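# Push utility cart through self-closing door into yellow bay

## Task

Move the utility cart through the self-closing door into the next room and leave it in the yellow taped bay, every one of its four wheels fully inside the tape and none touching the tape. The case of copy paper has to sit in the cart's top tray without overhanging any edge. Before finishing, wait until the door has closed. One or both robots may be used. At the end, release everything and back away. A robot that topples or is left leaning means failure, and anything that stays put only because a robot holds it does not count.

## Robot and tools

Robots: two identical Hello Robot Stretch 3 units, r1 and r2. Each has a two-wheel differential base with a small passive omni wheel at the rear, a lift carriage on a vertical mast, and a telescoping arm that reaches out to the robot's RIGHT side. The base cannot strafe, so to move the gripper forward you drive the base. The base measures 0.33 m long by 0.34 m wide; turning in place pivots about the point midway between the drive wheels, 0.05 m behind the front edge. Arm retracted and wrist folded: the wrist pokes up to 0.06 m past the right side and a spin sweeps radius 0.28 m. An unfolded level wrist reaches outside that circle.

Frames: the base frame has its origin on the floor between the drive wheels, x forward, y left, z up. hand_pose is reported in it, located where the closed fingertips meet; with all wrist joints at zero its x axis is up, y points back toward the mast, z toward the rear. Odometry frame = base frame at scene start. Each robot reports in its own frames, so relative positions between robots come only from images, lidar_m, wrist_depth_mm and head_depth_mm.

execute_actions: argument actions is a list holding exactly one action object, or empty (empty just returns state and pictures). The action is keyed by robot name r1 and/or r2; each robot entry may contain base, joints and contact_limits. Everything in one action starts simultaneously. Optional cameras: list of names from r1_head_camera, r1_nav_camera, r1_wrist_camera, r2_head_camera, r2_nav_camera, r2_wrist_camera, or all; omitted/null means all, [] means none. Unknown keys, names or out-of-range values reject the whole call and nothing moves.
- base: exactly one command per robot. translate_m is a relative straight-line drive in metres from the base's last reported position, -1 to 1, positive forward. rotate_rad is a relative turn in place in radians, -3.2 to 3.2, positive counter-clockwise (left).
- joints: absolute targets by name (tolerance for done in brackets): lift_m 0 to 1.1 m (±0.004), arm height; arm_m 0 to 0.52 m (±0.004), extension; wrist_yaw_rad -1.345 to 4.42 (±0.02), 0 along the arm, positive toward the front, 3.0 folded over the base; wrist_pitch_rad -1.57 to 0.451 (±0.05), 0 level, negative tips down; wrist_roll_rad -2.911 to 2.911 (±0.02), 0 fingers level side by side; gripper_m -0.089 to 0.179 (±0.004), larger is wider, actual fingertip gap is smaller by about 0.007 m near closed and 0.025 m fully open, zero below 0.007; head_pan_rad -3.953 to 1.73 (±0.02), 0 ahead, positive left, -1.57 looks along the arm; head_tilt_rad -1.53 to 0.419 (±0.02), negative down.
- contact_limits: only arm_m, a motor_effort percentage 1 to 100 at which the arm motion halts with contact_stop (about -value when retracting). It also caps holding force until the next action.
A joint, base or robot left out of an action may keep pushing toward an old target without the status showing it. No action runs beyond 15 s.

wait: seconds 0 to 10; commands nothing, returns state and images. zoom_image: camera plus region [x0, y0, x1, y1] in pixels of that camera's most recent full image, top-left origin, at most 504 by 504. finished_scene: scene = current scene number; irreversible, reports success. If a call reports a stop, later motion calls in the same reply are skipped.

Results: base_status and joint_status describe how each motion ended: done (for the base, wheels turned the full amount even if slipping), off_target (resting short, maybe still pushing), contact_stop, time_out, torque_fault (these drop the target and hold; a contact-stopped arm or lift goes slack until recommanded, so a slack lift may sag under load or keep pressing). on_its_own covers uncommanded parts; held at gives a held target, not the actual position. motor_effort is percent of max, positive toward larger joint values, peak in brackets; readings carry bias and noise. Positive wheel effort drives forward. base_odometry counts wheel turns (slip included), heading -3.142 to 3.142. turned_by_wheels and turned_by_imu give rotation since the last result. base_tilt in degrees, forward and right positive, with a fixed bias up to about 4. lidar_m: 12 distances in m from the base origin, 30-degree sectors counter-clockwise starting straight ahead (4th left, 7th behind, 10th right), scan plane 0.17 m above floor, range 0.15 to 12, dash means nothing; mast and low lift can block sectors 5, 6, 9, 10; misses glass and thin legs, sees the other robot. wrist_depth_mm (45 to 1000) and head_depth_mm (280 to 4000, image sideways) are 7x7 grids of median depth, rows from top left. Camera calibration is given per camera; poses shift with joints.

Speed: with lift_m below 0.30, arm_m below 0.03 and wrist_yaw_rad above 2.54 the base can do 0.30 m/s and 1.9 rad/s; otherwise 0.10 m/s and 0.63 rad/s.

Gripper: command a value below the object's width to grasp (lower squeezes harder, stall guard may ease off); to release, go at least 0.02 above where contact occurred. Readings do not prove a grasp.

Cautions: robots pressing against each other fails the run; once bases touch, even millimetres more is a hard press. Travel differs between robots by up to 2.5 cm per metre, which strains a shared load and can tip a robot. Fold or unfold the wrist only with lift_m 0.32 to 0.95, wrist_pitch_rad -0.4, roll near 0; once folded the lift may drop to 0.25. With yaw below -0.4 keep pitch at -0.5 or lower. Pushing an immovable thing with the gripper above about 0.45 m, repeated pushes after a contact_stop, or driving while gripping something fixed can tip the robot; snags while reversing are worst. If tilted, back off in small steps, free the gripper, and lower lift to about 0.2. Wrist servos that strain too long shut off for 10 s. Avoid drops, slams and hard shoves; the simulation keeps running while you think.

Each tool is called as a command line: name --argument value for each argument, lists and objects as JSON in quotes; but a table of rows of numbers goes row by row, as --pt "numbers of a row", without its own name.

## Session

execute_actions --actions '[]'

Scene clock: 0.00 s.
r1.base_odometry: x=+0.000 y=+0.000 heading=+0.000 (m, m, rad; r1's odometry frame)
r1.turned_by_wheels: +0.000 (rad since the last result)
r1.turned_by_imu: +0.000 (rad since the last result)
r1.base_tilt: forward=+0.9 right=-2.5 (deg)
r1.lidar_m: 1.74 2.52 3.57 1.55 1.19 1.17 0.92 0.71 0.69 0.73 1.06 1.64
r1.head_depth_mm: 1558 1569 1565 1545 1552 1540 1533 / 1648 1681 1661 1659 1664 1651 1641 / 1675 1813 1801 1781 1770 1758 1748 / 1661 1948 1928 1919 1921 1897 1887 / 1675 2105 2107 2083 2074 2054 2020 / 1682 2278 2309 2282 2267 2262 2145 / 1683 2433 2563 2535 2512 2467 2177
r1.base_status: not commanded
r1.joint_positions: lift_m=+0.420 arm_m=+0.001 wrist_yaw_rad=+3.133 wrist_pitch_rad=-0.373 wrist_roll_rad=-0.016 gripper_m=+0.037 head_pan_rad=+0.003 head_tilt_rad=-0.002
r1.joint_status: not commanded
r1.motor_effort: left_wheel=+1 right_wheel=+0 lift_m=+22 arm_m=-1 wrist_yaw_rad=+0 wrist_pitch_rad=+8 wrist_roll_rad=+0 gripper_m=+0 head_pan_rad=+1 head_tilt_rad=+2 (%)
r1.hand_pose: x=-0.0193 y=+0.0839 z=+0.4428 quat_wxyz=(+0.134, +0.690, +0.130, +0.700) (m; r1's base frame)
r1.wrist_depth_mm: 868 - - - - - - / 915 - - - - - - / 903 - - - - - - / 963 - - - - - - / 836 828 802 812 824 779 780 / 703 686 - 695 651 669 651 / 582 590 573 580 571 572 576
r2.base_odometry: x=+0.000 y=+0.000 heading=+0.000 (m, m, rad; r2's odometry frame)
r2.turned_by_wheels: +0.000 (rad since the last result)
r2.turned_by_imu: +0.000 (rad since the last result)
r2.base_tilt: forward=-0.6 right=+0.3 (deg)
r2.lidar_m: 1.98 1.65 1.65 1.85 2.53 2.52 2.82 1.15 1.17 2.71 2.26 2.25
r2.head_depth_mm: 2010 2284 2287 2340 2318 2311 2233 / 2005 2472 2467 2470 2488 2478 2258 / 1998 2652 2679 2686 2698 2695 2241 / 2014 2603 2617 2623 2605 2619 2262 / 2017 2277 2278 2293 2313 2320 2210 / 1967 2041 2047 2052 2066 2079 2041 / 1815 1854 1850 1839 1863 1860 1883
r2.base_status: not commanded
r2.joint_positions: lift_m=+0.374 arm_m=-0.001 wrist_yaw_rad=+3.115 wrist_pitch_rad=-0.360 wrist_roll_rad=+0.003 gripper_m=+0.037 head_pan_rad=+0.008 head_tilt_rad=-0.015
r2.joint_status: not commanded
r2.motor_effort: left_wheel=+0 right_wheel=+0 lift_m=+26 arm_m=+0 wrist_yaw_rad=+1 wrist_pitch_rad=+5 wrist_roll_rad=+0 gripper_m=+0 head_pan_rad=+0 head_tilt_rad=+2 (%)
r2.hand_pose: x=-0.0152 y=+0.0872 z=+0.4001 quat_wxyz=(+0.136, +0.698, +0.117, +0.693) (m; r2's base frame)
r2.wrist_depth_mm: - - - - - - - / - - - - - - - / - - - - - - - / - - - - - - - / 797 806 - 824 849 832 855 / 657 676 - 689 693 695 695 / 568 574 - 573 559 587 586
pictures: r1_head_camera (sideways: a quarter turn clockwise sets it upright), r1_nav_camera (sideways: a quarter turn counterclockwise sets it upright), r1_wrist_camera, r2_head_camera (sideways: a quarter turn clockwise sets it upright), r2_nav_camera (sideways: a quarter turn counterclockwise sets it upright), r2_wrist_camera
Images, in order (width x height): r1_head_camera 896x504, r1_nav_camera 672x504, r1_wrist_camera 644x364, r2_head_camera 896x504, r2_nav_camera 672x504, r2_wrist_camera 644x364.

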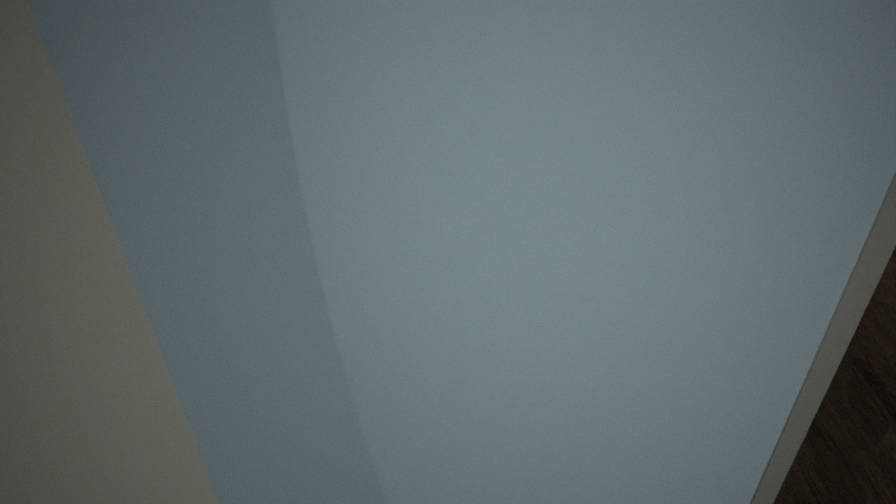

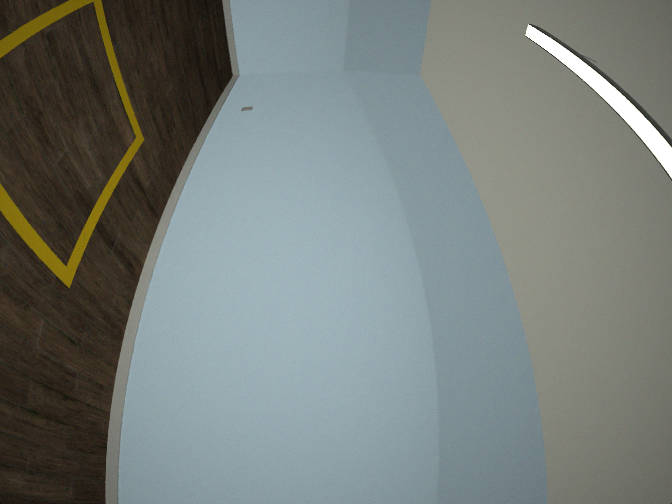

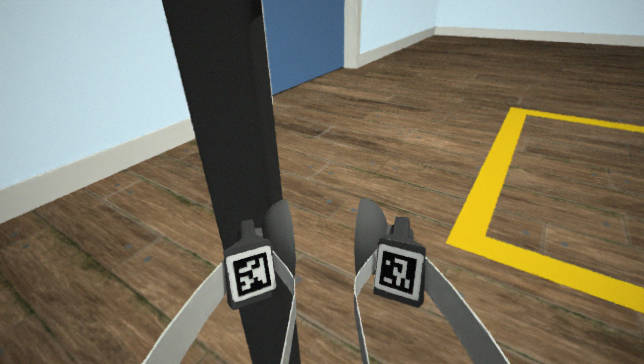

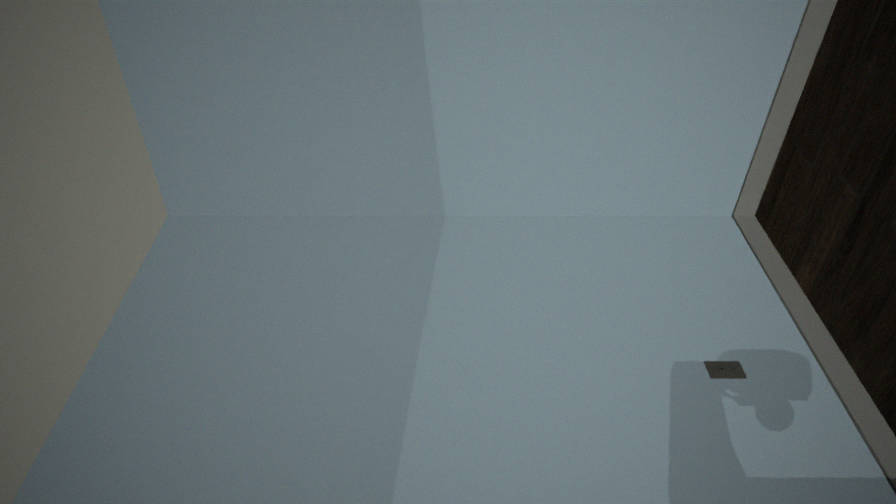

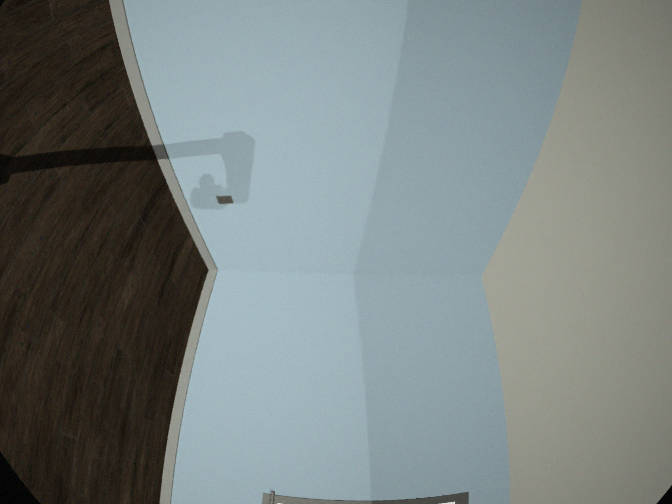

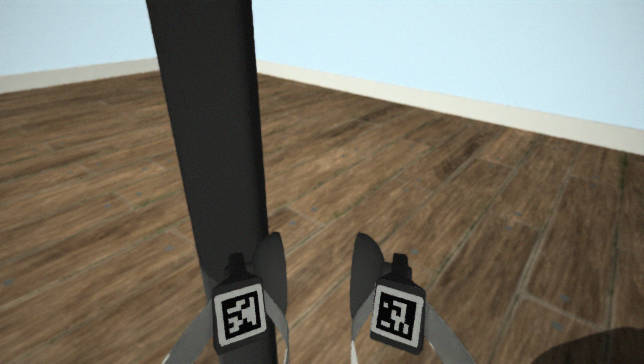

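execute_actions --actions '[{"r1":{"joints":{"head_pan_rad":1.2,"head_tilt_rad":-0.5,"lift_m":0.27}},"r2":{"joints":{"head_pan_rad":-2.4,"head_tilt_rad":-0.4,"lift_m":0.27}}}]' --cameras '["r1_nav_camera","r2_nav_camera","r2_head_camera","r1_head_camera"]'

Scene clock: 4.10 s.
r1.base_odometry: x=+0.000 y=+0.000 heading=+0.000 (m, m, rad; r1's odometry frame)
r1.turned_by_wheels: +0.000 (rad since the last result)
r1.turned_by_imu: +0.001 (rad since the last result)
r1.base_tilt: forward=+0.8 right=-2.5 (deg)
r1.lidar_m: 1.74 2.52 3.56 1.55 1.19 1.17 0.92 0.71 0.69 0.73 1.06 1.64
r1.head_depth_mm: 3184 3460 3711 2849 2031 1571 1270 / 3264 3537 3751 2861 2021 1564 1278 / 3320 3647 - 2829 2018 1562 1273 / 3404 3717 - 2882 2025 1571 1276 / 3079 3311 3475 2862 2024 1573 1280 / 2370 2478 2606 2574 2027 1566 1276 / 1966 2068 2206 2285 2025 1566 1281
r1.base_status: not commanded
r1.joint_positions: lift_m=+0.271 arm_m=+0.001 wrist_yaw_rad=+3.133 wrist_pitch_rad=-0.374 wrist_roll_rad=-0.016 gripper_m=+0.037 head_pan_rad=+1.193 head_tilt_rad=-0.493
r1.joint_status: all done
r1.motor_effort: left_wheel=+1(1) right_wheel=+0(1) lift_m=+13(17) arm_m=+0(0) wrist_yaw_rad=+0(1) wrist_pitch_rad=+8(8) wrist_roll_rad=+0(0) gripper_m=-1(0) head_pan_rad=+5(64) head_tilt_rad=-2(24) (%)
r1.hand_pose: x=-0.0193 y=+0.0839 z=+0.2932 quat_wxyz=(+0.134, +0.690, +0.130, +0.700) (m; r1's base frame)
r1.wrist_depth_mm: 880 - - - - - - / 904 - - - - - - / 910 - - - - 962 941 / 780 772 770 750 723 717 710 / 614 606 611 592 606 577 575 / 509 509 - 510 490 489 483 / 440 - - - 420 420 415
r2.base_odometry: x=+0.000 y=+0.000 heading=+0.000 (m, m, rad; r2's odometry frame)
r2.turned_by_wheels: +0.000 (rad since the last result)
r2.turned_by_imu: +0.000 (rad since the last result)
r2.base_tilt: forward=-0.4 right=+0.3 (deg)
r2.lidar_m: 1.98 1.65 1.65 1.85 2.54 2.52 2.83 1.15 1.17 2.70 2.26 2.25
r2.head_depth_mm: 3939 - - 3553 2379 1792 1433 / 3901 - - 3509 2369 1792 1429 / 3829 - - 3479 2342 1769 1430 / 3803 - 1808 1645 1725 1658 1427 / 3696 3975 1476 1500 1635 1616 1430 / 3695 3888 1547 1553 1635 1649 1424 / 3635 3844 - 1496 2065 1650 1425
r2.base_status: not commanded
r2.joint_positions: lift_m=+0.270 arm_m=-0.001 wrist_yaw_rad=+3.115 wrist_pitch_rad=-0.361 wrist_roll_rad=+0.003 gripper_m=+0.037 head_pan_rad=-2.393 head_tilt_rad=-0.395
r2.joint_status: all done
r2.motor_effort: left_wheel=+0(0) right_wheel=+0(0) lift_m=+23(30) arm_m=+0(0) wrist_yaw_rad=+2(1) wrist_pitch_rad=+6(6) wrist_roll_rad=-1(1) gripper_m=+0(0) head_pan_rad=-3(39) head_tilt_rad=-3(27) (%)
r2.hand_pose: x=-0.0152 y=+0.0871 z=+0.2958 quat_wxyz=(+0.137, +0.698, +0.118, +0.693) (m; r2's base frame)
r2.wrist_depth_mm: - - - - - - - / - - - - - - - / - - - - - - - / 818 814 - 813 833 850 857 / 638 656 - 646 657 664 673 / 530 538 - 537 556 549 554 / 453 481 - - - 466 463
pictures: r1_head_camera (sideways: a quarter turn clockwise sets it upright), r1_nav_camera (sideways: a quarter turn counterclockwise sets it upright), r2_head_camera (sideways: a quarter turn clockwise sets it upright), r2_nav_camera (sideways: a quarter turn counterclockwise sets it upright)
camera_calibration (this result's frames):
r1_head_camera: T_world_to_cam=[[-0.150534, -0.400028, -0.904056, 1.19351], [-0.93191, 0.362651, -0.00529449, 0.0182206], [0.329974, 0.841702, -0.427381, 0.508015], [0, 0, 0, 1]] pos_world=[0.029011, 0.0432314, 1.29621]
r1_nav_camera: T_world_to_cam=[[0.157698, 0.418747, 0.894306, -1.12308], [0.938263, -0.345904, -0.00348455, 0.0525156], [0.307885, 0.839644, -0.447443, 0.540109], [0, 0, 0, 1]] pos_world=[-0.0384567, 0.0349534, 1.24623]
r2_head_camera: T_world_to_cam=[[0.293097, 0.283567, -0.913063, 1.20481], [0.657199, -0.753366, -0.023007, 0.0265957], [-0.694395, -0.593321, -0.407169, 0.49658], [0, 0, 0, 1]] pos_world=[-0.0257828, -0.0269774, 1.30287]
r2_nav_camera: T_world_to_cam=[[-0.298399, -0.305346, 0.90428, -1.13163], [-0.665863, 0.745389, 0.0319686, 0.0139495], [-0.683801, -0.592587, -0.425742, 0.518379], [0, 0, 0, 1]] pos_world=[0.0260801, -0.0487512, 1.24356]
Images, in order (width x height): r1_head_camera 896x504, r1_nav_camera 672x504, r2_head_camera 896x504, r2_nav_camera 672x504.

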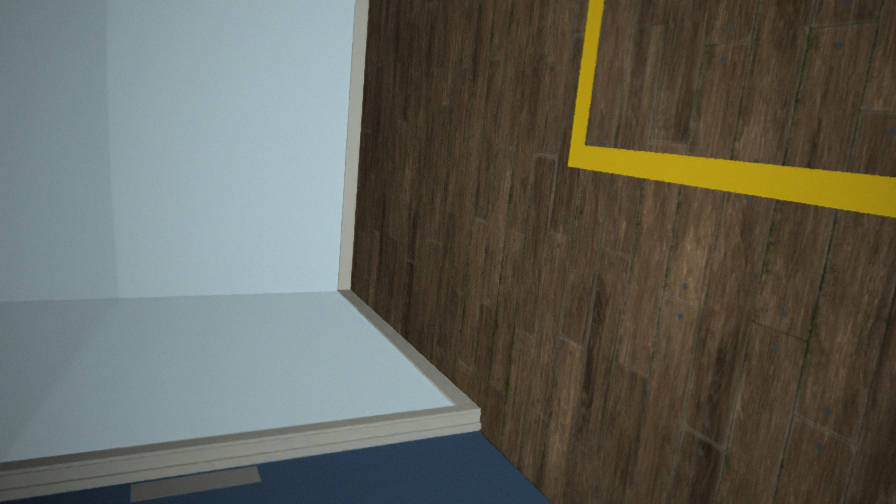

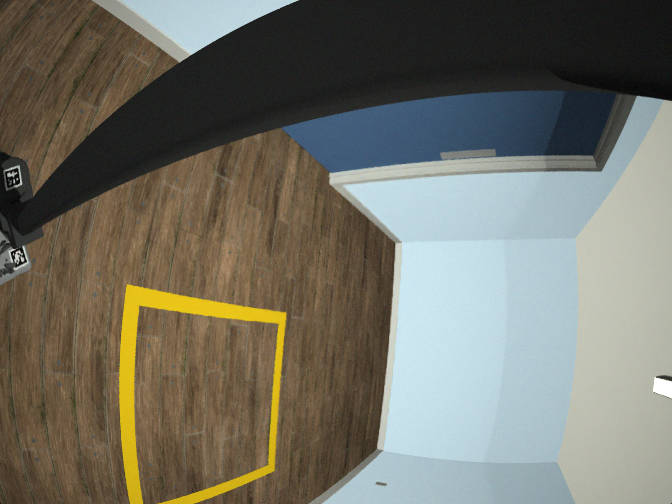

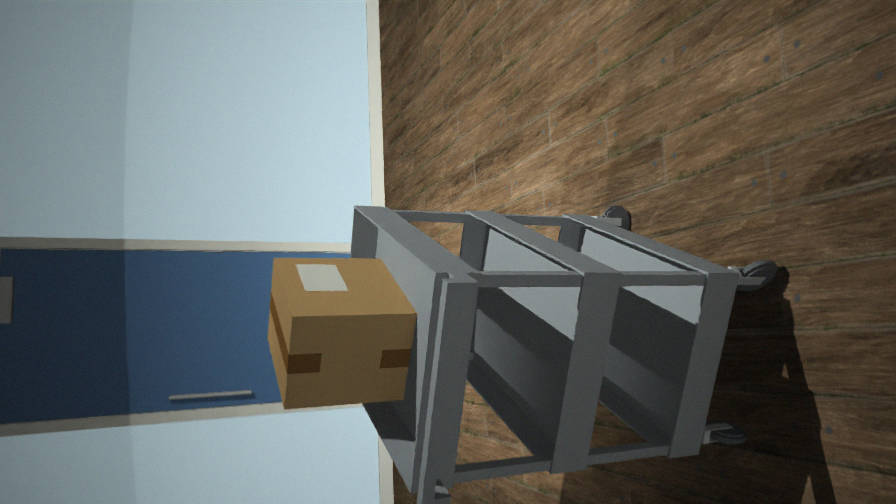

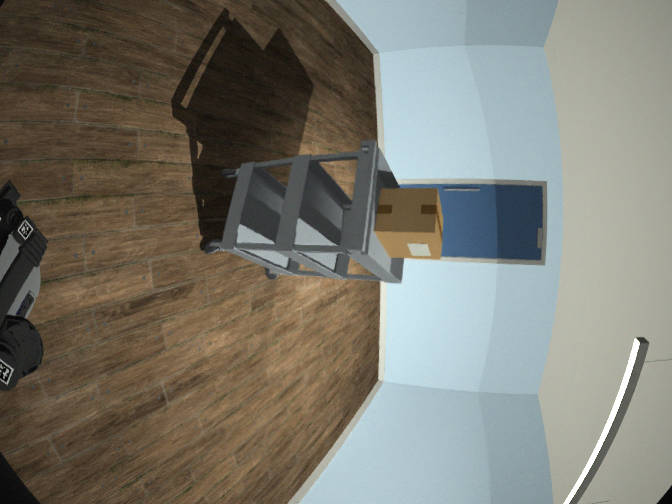

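execute_actions --actions '[{"r1":{"base":{"rotate_rad":0.96},"joints":{"head_pan_rad":0,"head_tilt_rad":-0.7}},"r2":{"base":{"rotate_rad":-1.65},"joints":{"head_pan_rad":-0.2,"head_tilt_rad":-0.6}}}]' --cameras '["r1_nav_camera"]'

execute_actions --actions '[{"r1":{"base":{"translate_m":1.0}},"r2":{"base":{"translate_m":0.76}}}]' --cameras '[]'

execute_actions --actions '[{"r1":{"base":{"translate_m":0.85}},"r2":{"base":{"rotate_rad":-1.07},"joints":{"lift_m":0.9}}}]' --cameras '[]'

execute_actions --actions '[{"r1":{"base":{"rotate_rad":1.57}},"r2":{"joints":{"wrist_yaw_rad":1.57,"wrist_pitch_rad":0,"wrist_roll_rad":1.57,"gripper_m":0.15}}}]' --cameras '["r1_nav_camera","r2_nav_camera","r2_head_camera","r2_wrist_camera"]'

Scene clock: 15.47 s.
r1.base_odometry: x=+0.000 y=+0.000 heading=+0.960 (m, m, rad; r1's odometry frame)
r1.turned_by_wheels: +0.960 (rad since the last result)
r1.turned_by_imu: +0.948 (rad since the last result)
r1.base_tilt: forward=+0.9 right=-2.5 (deg)
r1.lidar_m: 4.03 1.67 1.22 1.16 1.01 0.72 0.69 0.71 0.96 1.65 1.70 2.27
r1.head_depth_mm: 3379 3692 2816 2073 1635 1351 1149 / 3342 3655 2821 2058 1648 1348 1152 / 3359 3717 2825 2077 1637 1358 1151 / 3329 3658 2822 2072 1628 1355 1159 / 3331 3700 2829 2078 1647 1349 1155 / 3322 3683 2837 2080 1636 1353 1153 / 3251 3405 2827 2073 1635 1359 1150
r1.base_status: done
r1.joint_positions: lift_m=+0.271 arm_m=+0.001 wrist_yaw_rad=+3.133 wrist_pitch_rad=-0.374 wrist_roll_rad=-0.016 gripper_m=+0.037 head_pan_rad=+0.007 head_tilt_rad=-0.692
r1.joint_status: all done
r1.motor_effort: left_wheel=-2(5) right_wheel=+2(9) lift_m=+13(13) arm_m=+0(0) wrist_yaw_rad=+0(0) wrist_pitch_rad=+8(8) wrist_roll_rad=+0(0) gripper_m=-1(0) head_pan_rad=-5(64) head_tilt_rad=-3(16) (%)
r1.hand_pose: x=-0.0193 y=+0.0838 z=+0.2932 quat_wxyz=(+0.134, +0.690, +0.130, +0.700) (m; r1's base frame)
r1.wrist_depth_mm: 821 - - - - - - / 805 - - - - - - / 802 - - - - 962 948 / 738 763 759 751 740 719 708 / 614 601 607 603 612 582 580 / 504 510 - 512 495 483 483 / 445 - - - 422 419 416
r2.base_odometry: x=+0.000 y=+0.000 heading=-1.650 (m, m, rad; r2's odometry frame)
r2.turned_by_wheels: -1.650 (rad since the last result)
r2.turned_by_imu: -1.671 (rad since the last result)
r2.base_tilt: forward=-0.3 right=+0.2 (deg)
r2.lidar_m: 2.88 2.27 2.25 2.11 1.67 1.65 1.78 2.56 2.52 2.72 1.32 1.15
r2.head_depth_mm: 3582 3731 1425 1510 1633 1500 1265 / 3658 - 1431 1632 1721 1496 1264 / 3882 - 3373 2270 1764 1490 1262 / - - 3369 2370 1835 1484 1254 / - - 3346 2346 1821 1479 1257 / 3632 3811 3298 2343 1823 1481 1249 / 3108 3265 3274 2329 1804 1480 1246
r2.base_status: done
r2.joint_positions: lift_m=+0.270 arm_m=-0.001 wrist_yaw_rad=+3.115 wrist_pitch_rad=-0.361 wrist_roll_rad=+0.003 gripper_m=+0.037 head_pan_rad=-0.207 head_tilt_rad=-0.593
r2.joint_status: all done
r2.motor_effort: left_wheel=+4(17) right_wheel=-4(9) lift_m=+23(23) arm_m=+0(1) wrist_yaw_rad=-1(1) wrist_pitch_rad=+6(6) wrist_roll_rad=+0(1) gripper_m=+0(1) head_pan_rad=+3(40) head_tilt_rad=-4(22) (%)
r2.hand_pose: x=-0.0152 y=+0.0871 z=+0.2958 quat_wxyz=(+0.137, +0.698, +0.118, +0.693) (m; r2's base frame)
r2.wrist_depth_mm: - - - - - - - / - - - - - - - / - - - - - - - / 807 828 - 827 842 850 856 / 630 640 - 658 661 669 672 / 533 536 - 544 554 549 554 / 455 483 - - - 464 467
pictures: r1_nav_camera (sideways: a quarter turn counterclockwise sets it upright)
camera_calibration (this result's frames):
r1_nav_camera: T_world_to_cam=[[0.614568, 0.01238, 0.788766, -0.988251], [0.0307791, -0.999492, -0.00829414, 0.0643113], [0.788263, 0.0293748, -0.614637, 0.754709], [0, 0, 0, 1]] pos_world=[0.0104594, 0.0543437, 1.24391]
Images, in order (width x height): r1_nav_camera 672x504.

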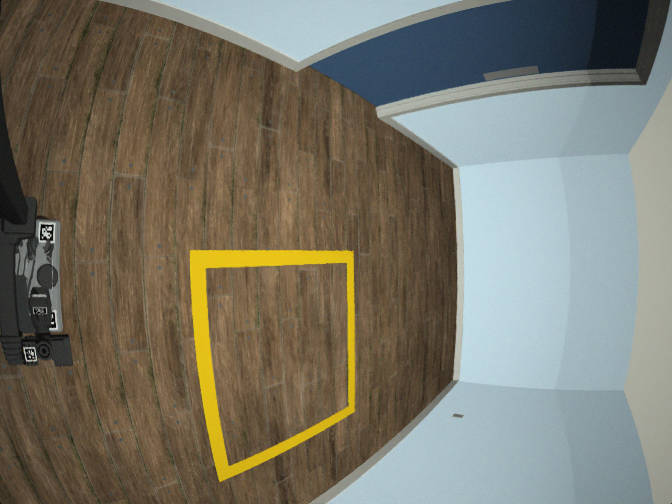

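Scene clock: 20.47 s.
r1.base_odometry: x=+0.574 y=+0.819 heading=+0.960 (m, m, rad; r1's odometry frame)
r1.turned_by_wheels: +0.000 (rad since the last result)
r1.turned_by_imu: +0.004 (rad since the last result)
r1.base_tilt: forward=+0.8 right=-2.5 (deg)
r1.lidar_m: 3.04 1.73 1.32 1.19 1.23 1.65 1.68 1.73 1.70 1.62 1.67 2.25
r1.head_depth_mm: 2545 2830 2808 2063 1638 1353 1147 / 2544 2847 2821 2070 1636 1353 1146 / 2555 2837 2821 2062 1641 1343 1147 / 2523 2813 2827 2066 1642 1352 1153 / 2519 2819 2825 2086 1636 1352 1150 / 2521 2831 2832 2080 1634 1361 1154 / 2518 2828 2824 2084 1642 1355 1152
r1.base_status: done
r1.joint_positions: lift_m=+0.271 arm_m=+0.001 wrist_yaw_rad=+3.133 wrist_pitch_rad=-0.374 wrist_roll_rad=-0.016 gripper_m=+0.037 head_pan_rad=+0.007 head_tilt_rad=-0.692
r1.joint_status: not commanded
r1.motor_effort: left_wheel=-2(5) right_wheel=+3(10) lift_m=+13(13) arm_m=-1(0) wrist_yaw_rad=+0(0) wrist_pitch_rad=+8(8) wrist_roll_rad=+0(0) gripper_m=-1(0) head_pan_rad=-4(5) head_tilt_rad=-3(3) (%)
r1.hand_pose: x=-0.0193 y=+0.0838 z=+0.2932 quat_wxyz=(+0.134, +0.690, +0.130, +0.700) (m; r1's base frame)
r1.wrist_depth_mm: - - - - - - - / - - - - - - - / - - - - - 969 927 / 763 763 767 745 761 729 704 / 619 610 613 602 615 584 574 / 505 509 - 512 493 485 482 / 440 - - - 420 415 414
r2.base_odometry: x=-0.060 y=-0.758 heading=-1.650 (m, m, rad; r2's odometry frame)
r2.turned_by_wheels: +0.000 (rad since the last result)
r2.turned_by_imu: +0.004 (rad since the last result)
r2.base_tilt: forward=-0.3 right=+0.1 (deg)
r2.lidar_m: 2.29 1.82 1.79 1.94 2.29 2.26 2.45 3.01 2.98 0.74 0.71 3.57
r2.head_depth_mm: 3030 3331 3397 2379 1834 1496 1266 / 3127 3439 3388 2376 1844 1494 1262 / 3239 3639 3361 2351 1825 1497 1256 / 3414 3787 3365 2366 1818 1485 1260 / 3353 3652 3338 2359 1813 1479 1251 / 2813 3052 3144 2339 1811 1475 1247 / 2432 2575 2765 2332 1806 1483 1252
r2.base_status: done
r2.joint_positions: lift_m=+0.270 arm_m=-0.001 wrist_yaw_rad=+3.115 wrist_pitch_rad=-0.361 wrist_roll_rad=+0.003 gripper_m=+0.037 head_pan_rad=-0.207 head_tilt_rad=-0.594
r2.joint_status: not commanded
r2.motor_effort: left_wheel=+4(17) right_wheel=-3(6) lift_m=+23(23) arm_m=+0(0) wrist_yaw_rad=+0(0) wrist_pitch_rad=+6(6) wrist_roll_rad=+0(0) gripper_m=+0(1) head_pan_rad=+3(3) head_tilt_rad=-3(4) (%)
r2.hand_pose: x=-0.0152 y=+0.0871 z=+0.2958 quat_wxyz=(+0.137, +0.698, +0.118, +0.693) (m; r2's base frame)
r2.wrist_depth_mm: - - - - - - - / - - - - - - - / - - - - - - - / 808 810 - 822 843 857 851 / 638 646 - 653 658 662 669 / 530 530 - 537 556 548 544 / 452 480 - - - 465 465
pictures: none
No camera images: the call's "cameras" was empty. Leave "cameras" out to get every camera's image.

Scene clock: 27.03 s.
r1.base_odometry: x=+1.062 y=+1.515 heading=+0.959 (m, m, rad; r1's odometry frame)
r1.turned_by_wheels: +0.000 (rad since the last result)
r1.turned_by_imu: +0.004 (rad since the last result)
r1.base_tilt: forward=+0.9 right=-2.4 (deg)
r1.lidar_m: 2.22 1.74 1.24 1.23 1.33 1.68 2.52 2.32 1.68 1.60 1.66 2.24
r1.head_depth_mm: 1839 2065 2342 2069 1633 1353 1145 / 1838 2058 2333 2064 1629 1351 1153 / 1835 2056 2322 2065 1630 1353 1149 / 1837 2050 2334 2060 1629 1351 1153 / 1830 2052 2343 2078 1636 1355 1154 / 1832 2030 2331 2063 1632 1354 1152 / 1826 2053 2316 2064 1637 1352 1148
r1.base_status: done
r1.joint_positions: lift_m=+0.271 arm_m=+0.001 wrist_yaw_rad=+3.133 wrist_pitch_rad=-0.374 wrist_roll_rad=-0.016 gripper_m=+0.037 head_pan_rad=+0.007 head_tilt_rad=-0.692
r1.joint_status: not commanded
r1.motor_effort: left_wheel=-2(5) right_wheel=+3(9) lift_m=+13(13) arm_m=+0(0) wrist_yaw_rad=-1(0) wrist_pitch_rad=+8(8) wrist_roll_rad=+0(0) gripper_m=+0(0) head_pan_rad=-5(5) head_tilt_rad=-3(3) (%)
r1.hand_pose: x=-0.0193 y=+0.0838 z=+0.2932 quat_wxyz=(+0.134, +0.690, +0.130, +0.700) (m; r1's base frame)
r1.wrist_depth_mm: - - - - - - - / - - - - - - - / - - - - - 966 942 / 802 757 756 748 722 727 715 / 628 622 600 604 609 583 583 / 516 503 - 514 495 486 481 / 440 - - - 421 422 413
r2.base_odometry: x=-0.060 y=-0.758 heading=-2.720 (m, m, rad; r2's odometry frame)
r2.turned_by_wheels: -1.070 (rad since the last result)
r2.turned_by_imu: -1.085 (rad since the last result)
r2.base_tilt: forward=-0.4 right=+0.1 (deg)
r2.lidar_m: 0.71 3.56 2.34 1.83 1.81 1.92 2.31 2.26 2.42 3.03 2.99 0.75
r2.head_depth_mm: 3043 3302 3400 2392 1845 1496 1268 / 3392 3680 3416 2372 1835 1496 1267 / 3768 - 3400 897 1719 1445 1260 / 3973 - 1203 983 1151 1335 1254 / 3798 - 1136 855 1146 1273 1258 / 3466 932 975 934 1148 1235 1196 / 3294 922 963 812 1109 1266 1226
r2.base_status: done
r2.joint_positions: lift_m=+0.900 arm_m=-0.001 wrist_yaw_rad=+3.115 wrist_pitch_rad=-0.361 wrist_roll_rad=+0.003 gripper_m=+0.037 head_pan_rad=-0.207 head_tilt_rad=-0.594
r2.joint_status: all done
r2.motor_effort: left_wheel=+5(15) right_wheel=-4(11) lift_m=+29(28) arm_m=-1(0) wrist_yaw_rad=+0(0) wrist_pitch_rad=+6(6) wrist_roll_rad=-1(0) gripper_m=+0(1) head_pan_rad=+3(3) head_tilt_rad=-4(4) (%)
r2.hand_pose: x=-0.0152 y=+0.0870 z=+0.9255 quat_wxyz=(+0.137, +0.698, +0.118, +0.693) (m; r2's base frame)
r2.wrist_depth_mm: - - - - - - - / - - - - - - - / - - - - - - - / - - - - - - - / - - - - - - - / - - - - - - - / - - - - - - -
pictures: none
No camera images: the call's "cameras" was empty. Leave "cameras" out to get every camera's image.

Scene clock: 29.23 s.
r1.base_odometry: x=+1.062 y=+1.515 heading=+2.529 (m, m, rad; r1's odometry frame)
r1.turned_by_wheels: +1.570 (rad since the last result)
r1.turned_by_imu: +1.550 (rad since the last result)
r1.base_tilt: forward=+0.9 right=-2.5 (deg)
r1.lidar_m: 1.23 1.32 1.66 2.52 2.35 1.68 1.61 1.66 2.21 2.22 1.76 1.25
r1.head_depth_mm: 987 1109 1259 1464 1616 1350 1151 / 1034 1136 1281 1464 1610 1350 1153 / 1050 1175 1341 1548 1634 1350 1150 / 1049 1171 1337 1550 1636 1356 1151 / 1042 1170 1332 1551 1635 1351 1151 / 1045 1165 1330 1548 1630 1359 1157 / 1042 1168 1324 1534 1637 1353 1152
r1.base_status: done
r1.joint_positions: lift_m=+0.271 arm_m=+0.001 wrist_yaw_rad=+3.133 wrist_pitch_rad=-0.374 wrist_roll_rad=-0.016 gripper_m=+0.037 head_pan_rad=+0.007 head_tilt_rad=-0.692
r1.joint_status: not commanded
r1.motor_effort: left_wheel=-2(8) right_wheel=+2(11) lift_m=+13(13) arm_m=-1(0) wrist_yaw_rad=+0(0) wrist_pitch_rad=+8(8) wrist_roll_rad=+0(0) gripper_m=+0(1) head_pan_rad=-5(5) head_tilt_rad=-2(3) (%)
r1.hand_pose: x=-0.0193 y=+0.0838 z=+0.2932 quat_wxyz=(+0.134, +0.690, +0.130, +0.700) (m; r1's base frame)
r1.wrist_depth_mm: - - - - - - - / - - - - - - - / - - - - - 981 954 / 792 767 763 749 737 721 708 / 617 613 610 589 608 586 580 / 507 506 - 517 492 482 482 / 444 - - - 418 417 412
r2.base_odometry: x=-0.060 y=-0.758 heading=-2.720 (m, m, rad; r2's odometry frame)
r2.turned_by_wheels: +0.000 (rad since the last result)
r2.turned_by_imu: +0.000 (rad since the last result)
r2.base_tilt: forward=-0.4 right=+0.3 (deg)
r2.lidar_m: 0.71 3.56 2.34 1.83 1.80 1.92 2.30 2.27 2.41 3.03 2.98 0.75
r2.head_depth_mm: 3097 3291 3367 2412 1964 1440 1279 / 3407 3640 3378 2377 1885 1497 1207 / 3752 - 3392 896 1718 1456 1264 / - - 1201 983 1154 1334 1255 / 3803 - 1132 858 1147 1273 1255 / 3502 931 975 933 1141 1239 1197 / 3319 922 962 814 1106 1268 1227
r2.base_status: not commanded
r2.joint_positions: lift_m=+0.900 arm_m=-0.001 wrist_yaw_rad=+1.572 wrist_pitch_rad=-0.025 wrist_roll_rad=+1.565 gripper_m=+0.150 head_pan_rad=-0.207 head_tilt_rad=-0.594
r2.joint_status: all done
r2.motor_effort: left_wheel=+5(5) right_wheel=-4(3) lift_m=+29(29) arm_m=+0(1) wrist_yaw_rad=-2(2) wrist_pitch_rad=+9(10) wrist_roll_rad=+2(5) gripper_m=+0(96) head_pan_rad=+2(3) head_tilt_rad=-4(3) (%)
r2.hand_pose: x=+0.2342 y=-0.1437 z=+1.0077 quat_wxyz=(+0.012, +0.708, -0.707, -0.007) (m; r2's base frame)
r2.wrist_depth_mm: - - - - - - - / - - - - - - - / - - - - - 880 860 / - - - 885 904 881 898 / - - - 924 918 879 900 / - - - - 678 - 730 / - - - - - - -
pictures: r1_nav_camera (sideways: a quarter turn counterclockwise sets it upright), r2_head_camera (sideways: a quarter turn clockwise sets it upright), r2_nav_camera (sideways: a quarter turn counterclockwise sets it upright), r2_wrist_camera
camera_calibration (this result's frames):
r1_nav_camera: T_world_to_cam=[[0.615219, 0.0122164, 0.788262, -0.987598], [0.030499, -0.9995, -0.00831352, 0.0643382], [0.787766, 0.0291558, -0.615284, 0.755554], [0, 0, 0, 1]] pos_world=[0.0104266, 0.0543422, 1.2439]
r2_head_camera: T_world_to_cam=[[-0.56919, 0.111141, -0.81466, 1.08174], [0.231065, 0.972513, -0.0287651, 0.0366849], [0.78907, -0.204612, -0.579225, 0.7114], [0, 0, 0, 1]] pos_world=[0.0458919, -0.0103406, 1.29436]
r2_nav_camera: T_world_to_cam=[[0.587981, -0.102473, 0.802358, -1.00412], [-0.218046, -0.975303, 0.0352267, 0.00698484], [0.778932, -0.195663, -0.595803, 0.730725], [0, 0, 0, 1]] pos_world=[0.0227434, 0.0468927, 1.24079]
r2_wrist_camera: T_world_to_cam=[[-0.0352033, -0.0267162, -0.999023, 1.0111], [-0.120344, 0.992482, -0.0223006, 0.242056], [0.992108, 0.119441, -0.0381537, -0.0116002], [0, 0, 0, 1]] pos_world=[0.0762326, -0.211838, 1.01507]
Images, in order (width x height): r1_nav_camera 672x504, r2_head_camera 896x504, r2_nav_camera 672x504, r2_wrist_camera 644x364.

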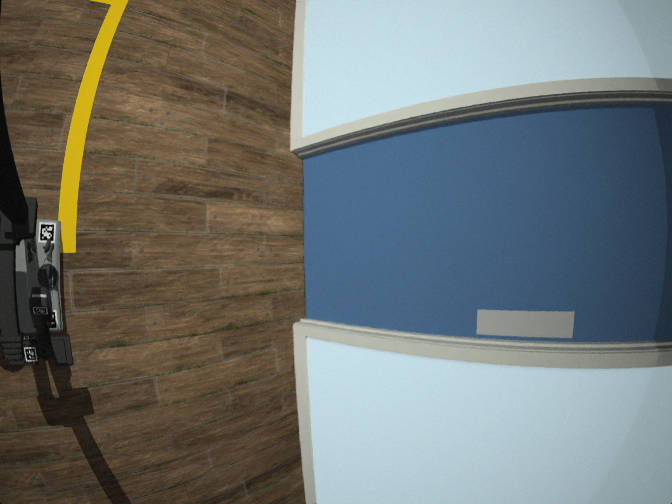

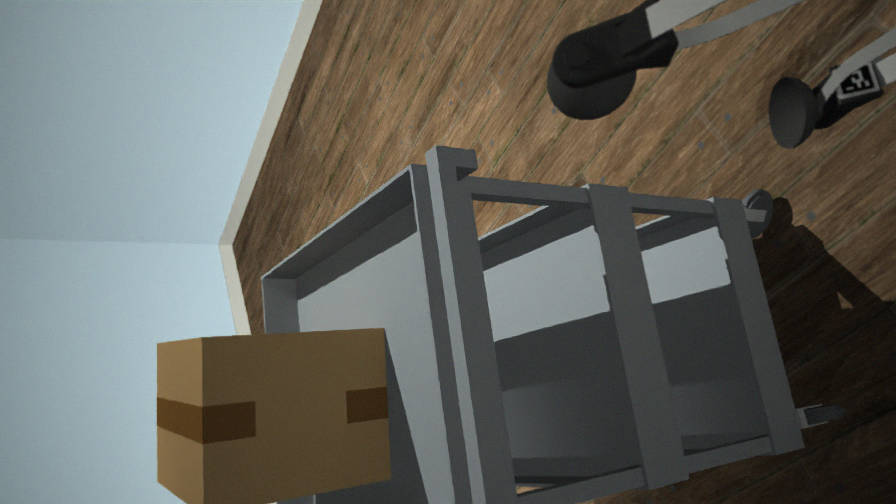

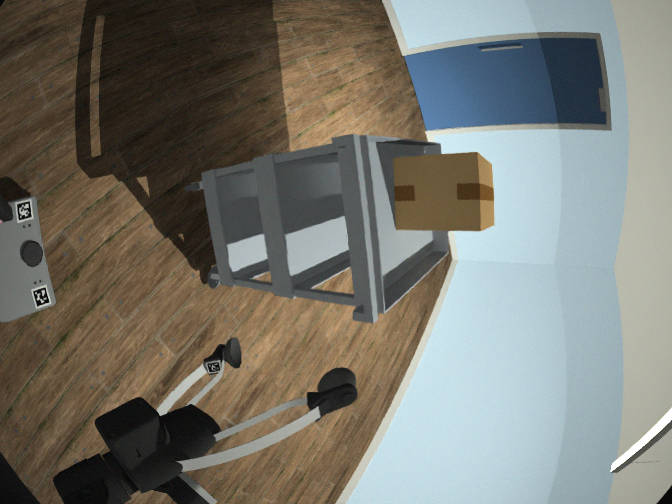

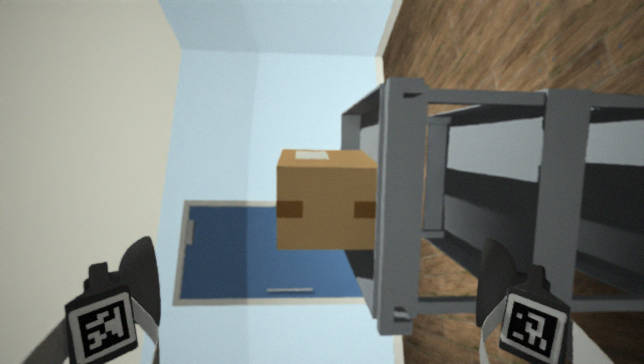

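execute_actions --actions '[{"r1":{"base":{"translate_m":1.0}},"r2":{"base":{"translate_m":0.3},"joints":{"lift_m":0.75,"head_tilt_rad":-0.9}}}]' --cameras '["r2_head_camera","r2_wrist_camera"]'

Scene clock: 36.37 s.
r1.base_odometry: x=+0.243 y=+2.090 heading=+2.529 (m, m, rad; r1's odometry frame)
r1.turned_by_wheels: +0.000 (rad since the last result)
r1.turned_by_imu: +0.005 (rad since the last result)
r1.base_tilt: forward=+0.9 right=-2.4 (deg)
r1.lidar_m: 0.29 0.30 0.41 0.72 2.63 2.71 2.60 2.68 2.29 0.92 0.35 0.31
r1.head_depth_mm: - - 286 312 372 463 612 / - - - 311 371 461 610 / - - - 311 371 458 605 / - - - 310 369 457 601 / - - - 309 368 456 601 / - - - 309 367 455 598 / - - - 307 366 452 594
r1.base_status: done
r1.joint_positions: lift_m=+0.271 arm_m=+0.001 wrist_yaw_rad=+3.133 wrist_pitch_rad=-0.374 wrist_roll_rad=-0.016 gripper_m=+0.037 head_pan_rad=+0.007 head_tilt_rad=-0.692
r1.joint_status: not commanded
r1.motor_effort: left_wheel=-2(5) right_wheel=+3(9) lift_m=+13(13) arm_m=-1(1) wrist_yaw_rad=+0(1) wrist_pitch_rad=+8(8) wrist_roll_rad=+0(0) gripper_m=-1(0) head_pan_rad=-5(5) head_tilt_rad=-3(3) (%)
r1.hand_pose: x=-0.0193 y=+0.0838 z=+0.2932 quat_wxyz=(+0.134, +0.690, +0.130, +0.700) (m; r1's base frame)
r1.wrist_depth_mm: - - - - 716 512 349 / - - - - 678 514 354 / - - - - 727 525 355 / 781 751 768 741 737 529 356 / 617 606 610 597 613 537 362 / 517 515 - 516 495 474 358 / 437 - - - 421 414 365
r2.base_odometry: x=-0.334 y=-0.881 heading=-2.719 (m, m, rad; r2's odometry frame)
r2.turned_by_wheels: +0.000 (rad since the last result)
r2.turned_by_imu: +0.002 (rad since the last result)
r2.base_tilt: forward=-0.5 right=+0.1 (deg)
r2.lidar_m: 0.41 0.42 2.51 1.95 1.93 2.05 2.58 2.54 2.71 2.90 2.86 0.43
r2.head_depth_mm: 3032 2520 2019 1615 1458 1298 - / 3237 2514 716 622 1460 1277 1138 / 3249 886 755 598 963 1231 1133 / 3216 926 752 589 945 1207 1133 / 594 679 747 577 919 1175 1128 / 581 667 734 553 904 1136 1128 / 575 657 725 560 797 1236 1126
r2.base_status: done
r2.joint_positions: lift_m=+0.750 arm_m=-0.001 wrist_yaw_rad=+1.572 wrist_pitch_rad=-0.024 wrist_roll_rad=+1.565 gripper_m=+0.150 head_pan_rad=-0.207 head_tilt_rad=-0.889
r2.joint_status: all done
r2.motor_effort: left_wheel=+4(12) right_wheel=-3(5) lift_m=+23(22) arm_m=+0(0) wrist_yaw_rad=-3(1) wrist_pitch_rad=+8(9) wrist_roll_rad=+2(2) gripper_m=+1(1) head_pan_rad=+3(3) head_tilt_rad=-6(29) (%)
r2.hand_pose: x=+0.2342 y=-0.1438 z=+0.8583 quat_wxyz=(+0.011, +0.707, -0.707, -0.007) (m; r2's base frame)
r2.wrist_depth_mm: - - - 269 - - - / - - - 330 341 544 350 / - - - 337 907 648 448 / - - 591 342 945 645 447 / - - 603 347 967 643 370 / - - 622 356 957 - 378 / - - - 360 - 653 379
pictures: r2_head_camera (sideways: a quarter turn clockwise sets it upright), r2_wrist_camera
camera_calibration (this result's frames):
r2_head_camera: T_world_to_cam=[[-0.776607, 0.154639, -0.610712, 0.817208], [0.221703, 0.97448, -0.0351772, 0.0450775], [0.589686, -0.162715, -0.791071, 0.988152], [0, 0, 0, 1]] pos_world=[0.0419561, -0.00951204, 1.28236]
r2_wrist_camera: T_world_to_cam=[[-0.0339204, -0.0264739, -0.999074, 0.861632], [-0.120181, 0.992503, -0.0222194, 0.238658], [0.992172, 0.119316, -0.0368478, -0.0184894], [0, 0, 0, 1]] pos_world=[0.0762537, -0.211852, 0.865455]
Images, in order (width x height): r2_head_camera 896x504, r2_wrist_camera 644x364.

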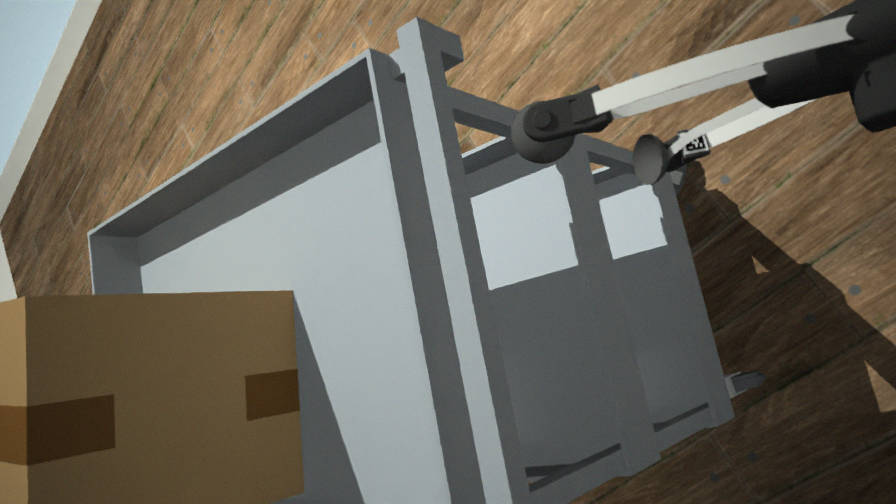

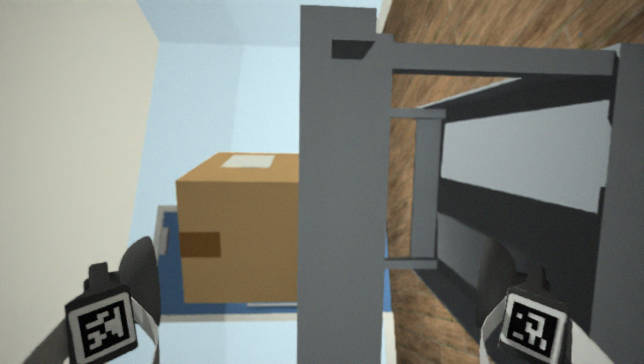

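execute_actions --actions '[{"r1":{"base":{"translate_m":0.6},"joints":{"lift_m":0.33}},"r2":{"base":{"translate_m":0.1},"joints":{"gripper_m":0.08}}}]' --cameras '["r2_head_camera","r2_wrist_camera","r1_nav_camera"]'

Scene clock: 45.47 s.
r1.base_odometry: x=-0.248 y=+2.435 heading=+2.531 (m, m, rad; r1's odometry frame)
r1.turned_by_wheels: +0.002 (rad since the last result)
r1.turned_by_imu: +0.191 (rad since the last result)
r1.base_tilt: forward=+0.9 right=-2.4 (deg)
r1.lidar_m: - - 0.15 0.19 2.83 2.98 2.97 2.68 0.27 0.53 0.15 -
r1.head_depth_mm: - - - - - - - / - - - - - - - / - - - - - - - / - - - - - - - / - - - - - - - / - - - - - - - / - - - - - - -
r1.base_status: translate_m off_target (by the wheels' count: +0.5998 of +0.6000)
r1.joint_positions: lift_m=+0.330 arm_m=+0.001 wrist_yaw_rad=+3.133 wrist_pitch_rad=-0.375 wrist_roll_rad=-0.016 gripper_m=+0.037 head_pan_rad=+0.000 head_tilt_rad=-0.696
r1.joint_status: all done
r1.on_its_own: left_wheel is at rest, and its effort (+49) is outside its rest range (-18 to +18)
r1.motor_effort: left_wheel=+49(52) right_wheel=-1(32) lift_m=+25(32) arm_m=-1(0) wrist_yaw_rad=+0(1) wrist_pitch_rad=+9(9) wrist_roll_rad=+0(0) gripper_m=+0(1) head_pan_rad=+0(10) head_tilt_rad=-1(2) (%)
r1.hand_pose: x=-0.0193 y=+0.0837 z=+0.3521 quat_wxyz=(+0.134, +0.690, +0.130, +0.700) (m; r1's base frame)
r1.wrist_depth_mm: - - - 617 225 125 87 / - - - 667 231 128 88 / - - - 734 238 130 89 / 893 864 865 784 246 132 90 / 702 692 691 675 221 134 91 / 583 577 - 565 247 136 92 / 492 486 - 516 264 129 92
r2.base_odometry: x=-0.425 y=-0.922 heading=-2.719 (m, m, rad; r2's odometry frame)
r2.turned_by_wheels: +0.000 (rad since the last result)
r2.turned_by_imu: +0.001 (rad since the last result)
r2.base_tilt: forward=-0.3 right=+0.1 (deg)
r2.lidar_m: 0.31 0.32 2.56 1.99 1.97 2.09 2.67 2.63 2.81 2.86 2.81 0.33
r2.head_depth_mm: 3023 2509 2021 583 1409 1285 - / 3170 2488 718 637 572 1224 1141 / 3241 894 754 634 551 1120 1132 / 3202 897 733 631 531 1064 1133 / 521 569 678 629 502 839 1130 / 514 562 666 627 495 823 1090 / 507 553 655 625 487 811 1126
r2.base_status: done
r2.joint_positions: lift_m=+0.750 arm_m=-0.001 wrist_yaw_rad=+1.572 wrist_pitch_rad=-0.024 wrist_roll_rad=+1.565 gripper_m=+0.080 head_pan_rad=-0.207 head_tilt_rad=-0.889
r2.joint_status: all done
r2.motor_effort: left_wheel=+4(11) right_wheel=-3(7) lift_m=+23(23) arm_m=-1(0) wrist_yaw_rad=-2(2) wrist_pitch_rad=+8(8) wrist_roll_rad=+2(2) gripper_m=+0(94) head_pan_rad=+3(2) head_tilt_rad=-6(6) (%)
r2.hand_pose: x=+0.2342 y=-0.1438 z=+0.8583 quat_wxyz=(+0.011, +0.707, -0.707, -0.007) (m; r2's base frame)
r2.wrist_depth_mm: - - - 173 232 243 248 / - - - 233 235 - 428 / - - - 237 240 647 452 / - - 531 242 245 646 449 / - - 495 244 249 648 450 / - - 515 250 251 645 448 / - - - 252 258 575 449
pictures: r1_nav_camera (sideways: a quarter turn counterclockwise sets it upright), r2_head_camera (sideways: a quarter turn clockwise sets it upright), r2_wrist_camera
camera_calibration (this result's frames):
r1_nav_camera: T_world_to_cam=[[0.61844, 0.00780943, 0.785794, -0.9844], [0.0233069, -0.999693, -0.0084079, 0.064505], [0.785487, 0.0235142, -0.618432, 0.759663], [0, 0, 0, 1]] pos_world=[0.0105836, 0.0543099, 1.24388]
r2_head_camera: T_world_to_cam=[[-0.776735, 0.154666, -0.610542, 0.816988], [0.221695, 0.974481, -0.0351808, 0.0450822], [0.58952, -0.16268, -0.791202, 0.988323], [0, 0, 0, 1]] pos_world=[0.041952, -0.00951118, 1.28235]
r2_wrist_camera: T_world_to_cam=[[-0.0339208, -0.0264734, -0.999074, 0.861632], [-0.120163, 0.992505, -0.0222195, 0.238658], [0.992174, 0.119299, -0.0368477, -0.018492], [0, 0, 0, 1]] pos_world=[0.0762525, -0.211853, 0.865455]
Images, in order (width x height): r1_nav_camera 672x504, r2_head_camera 896x504, r2_wrist_camera 644x364.

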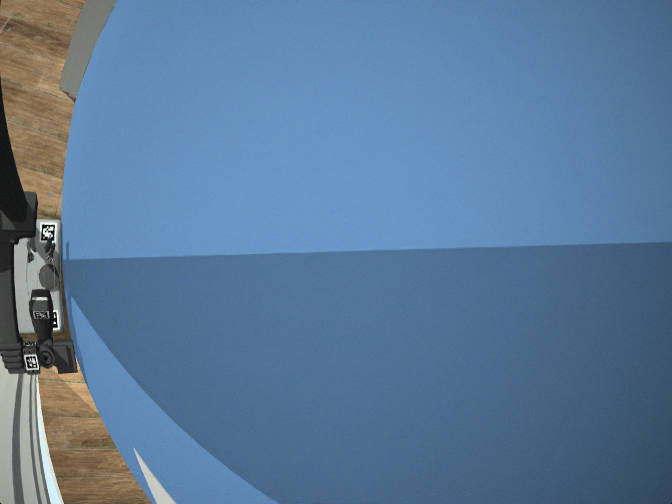

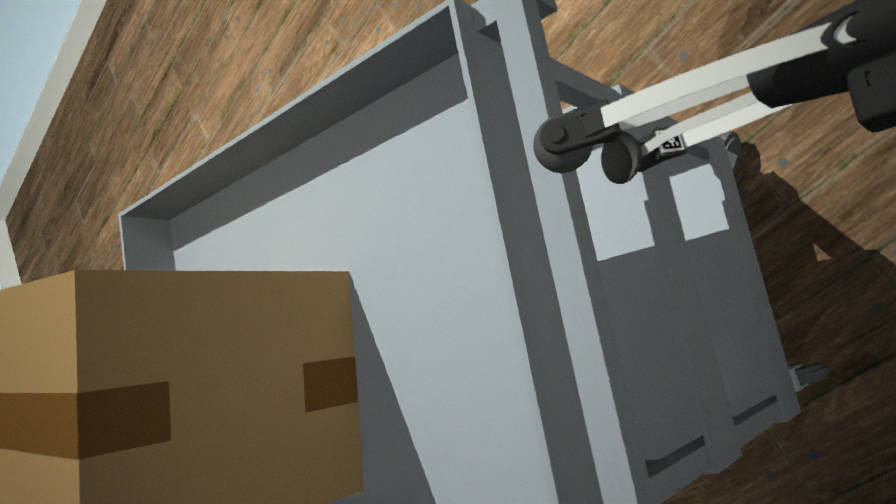

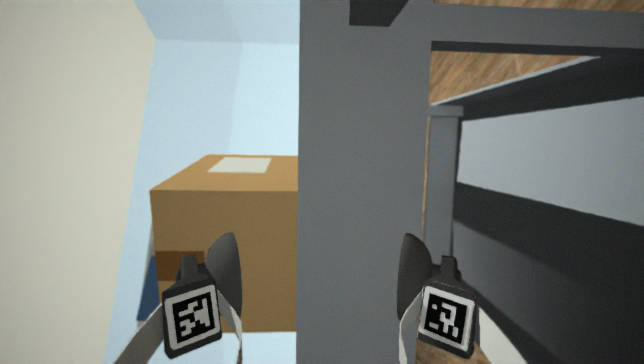

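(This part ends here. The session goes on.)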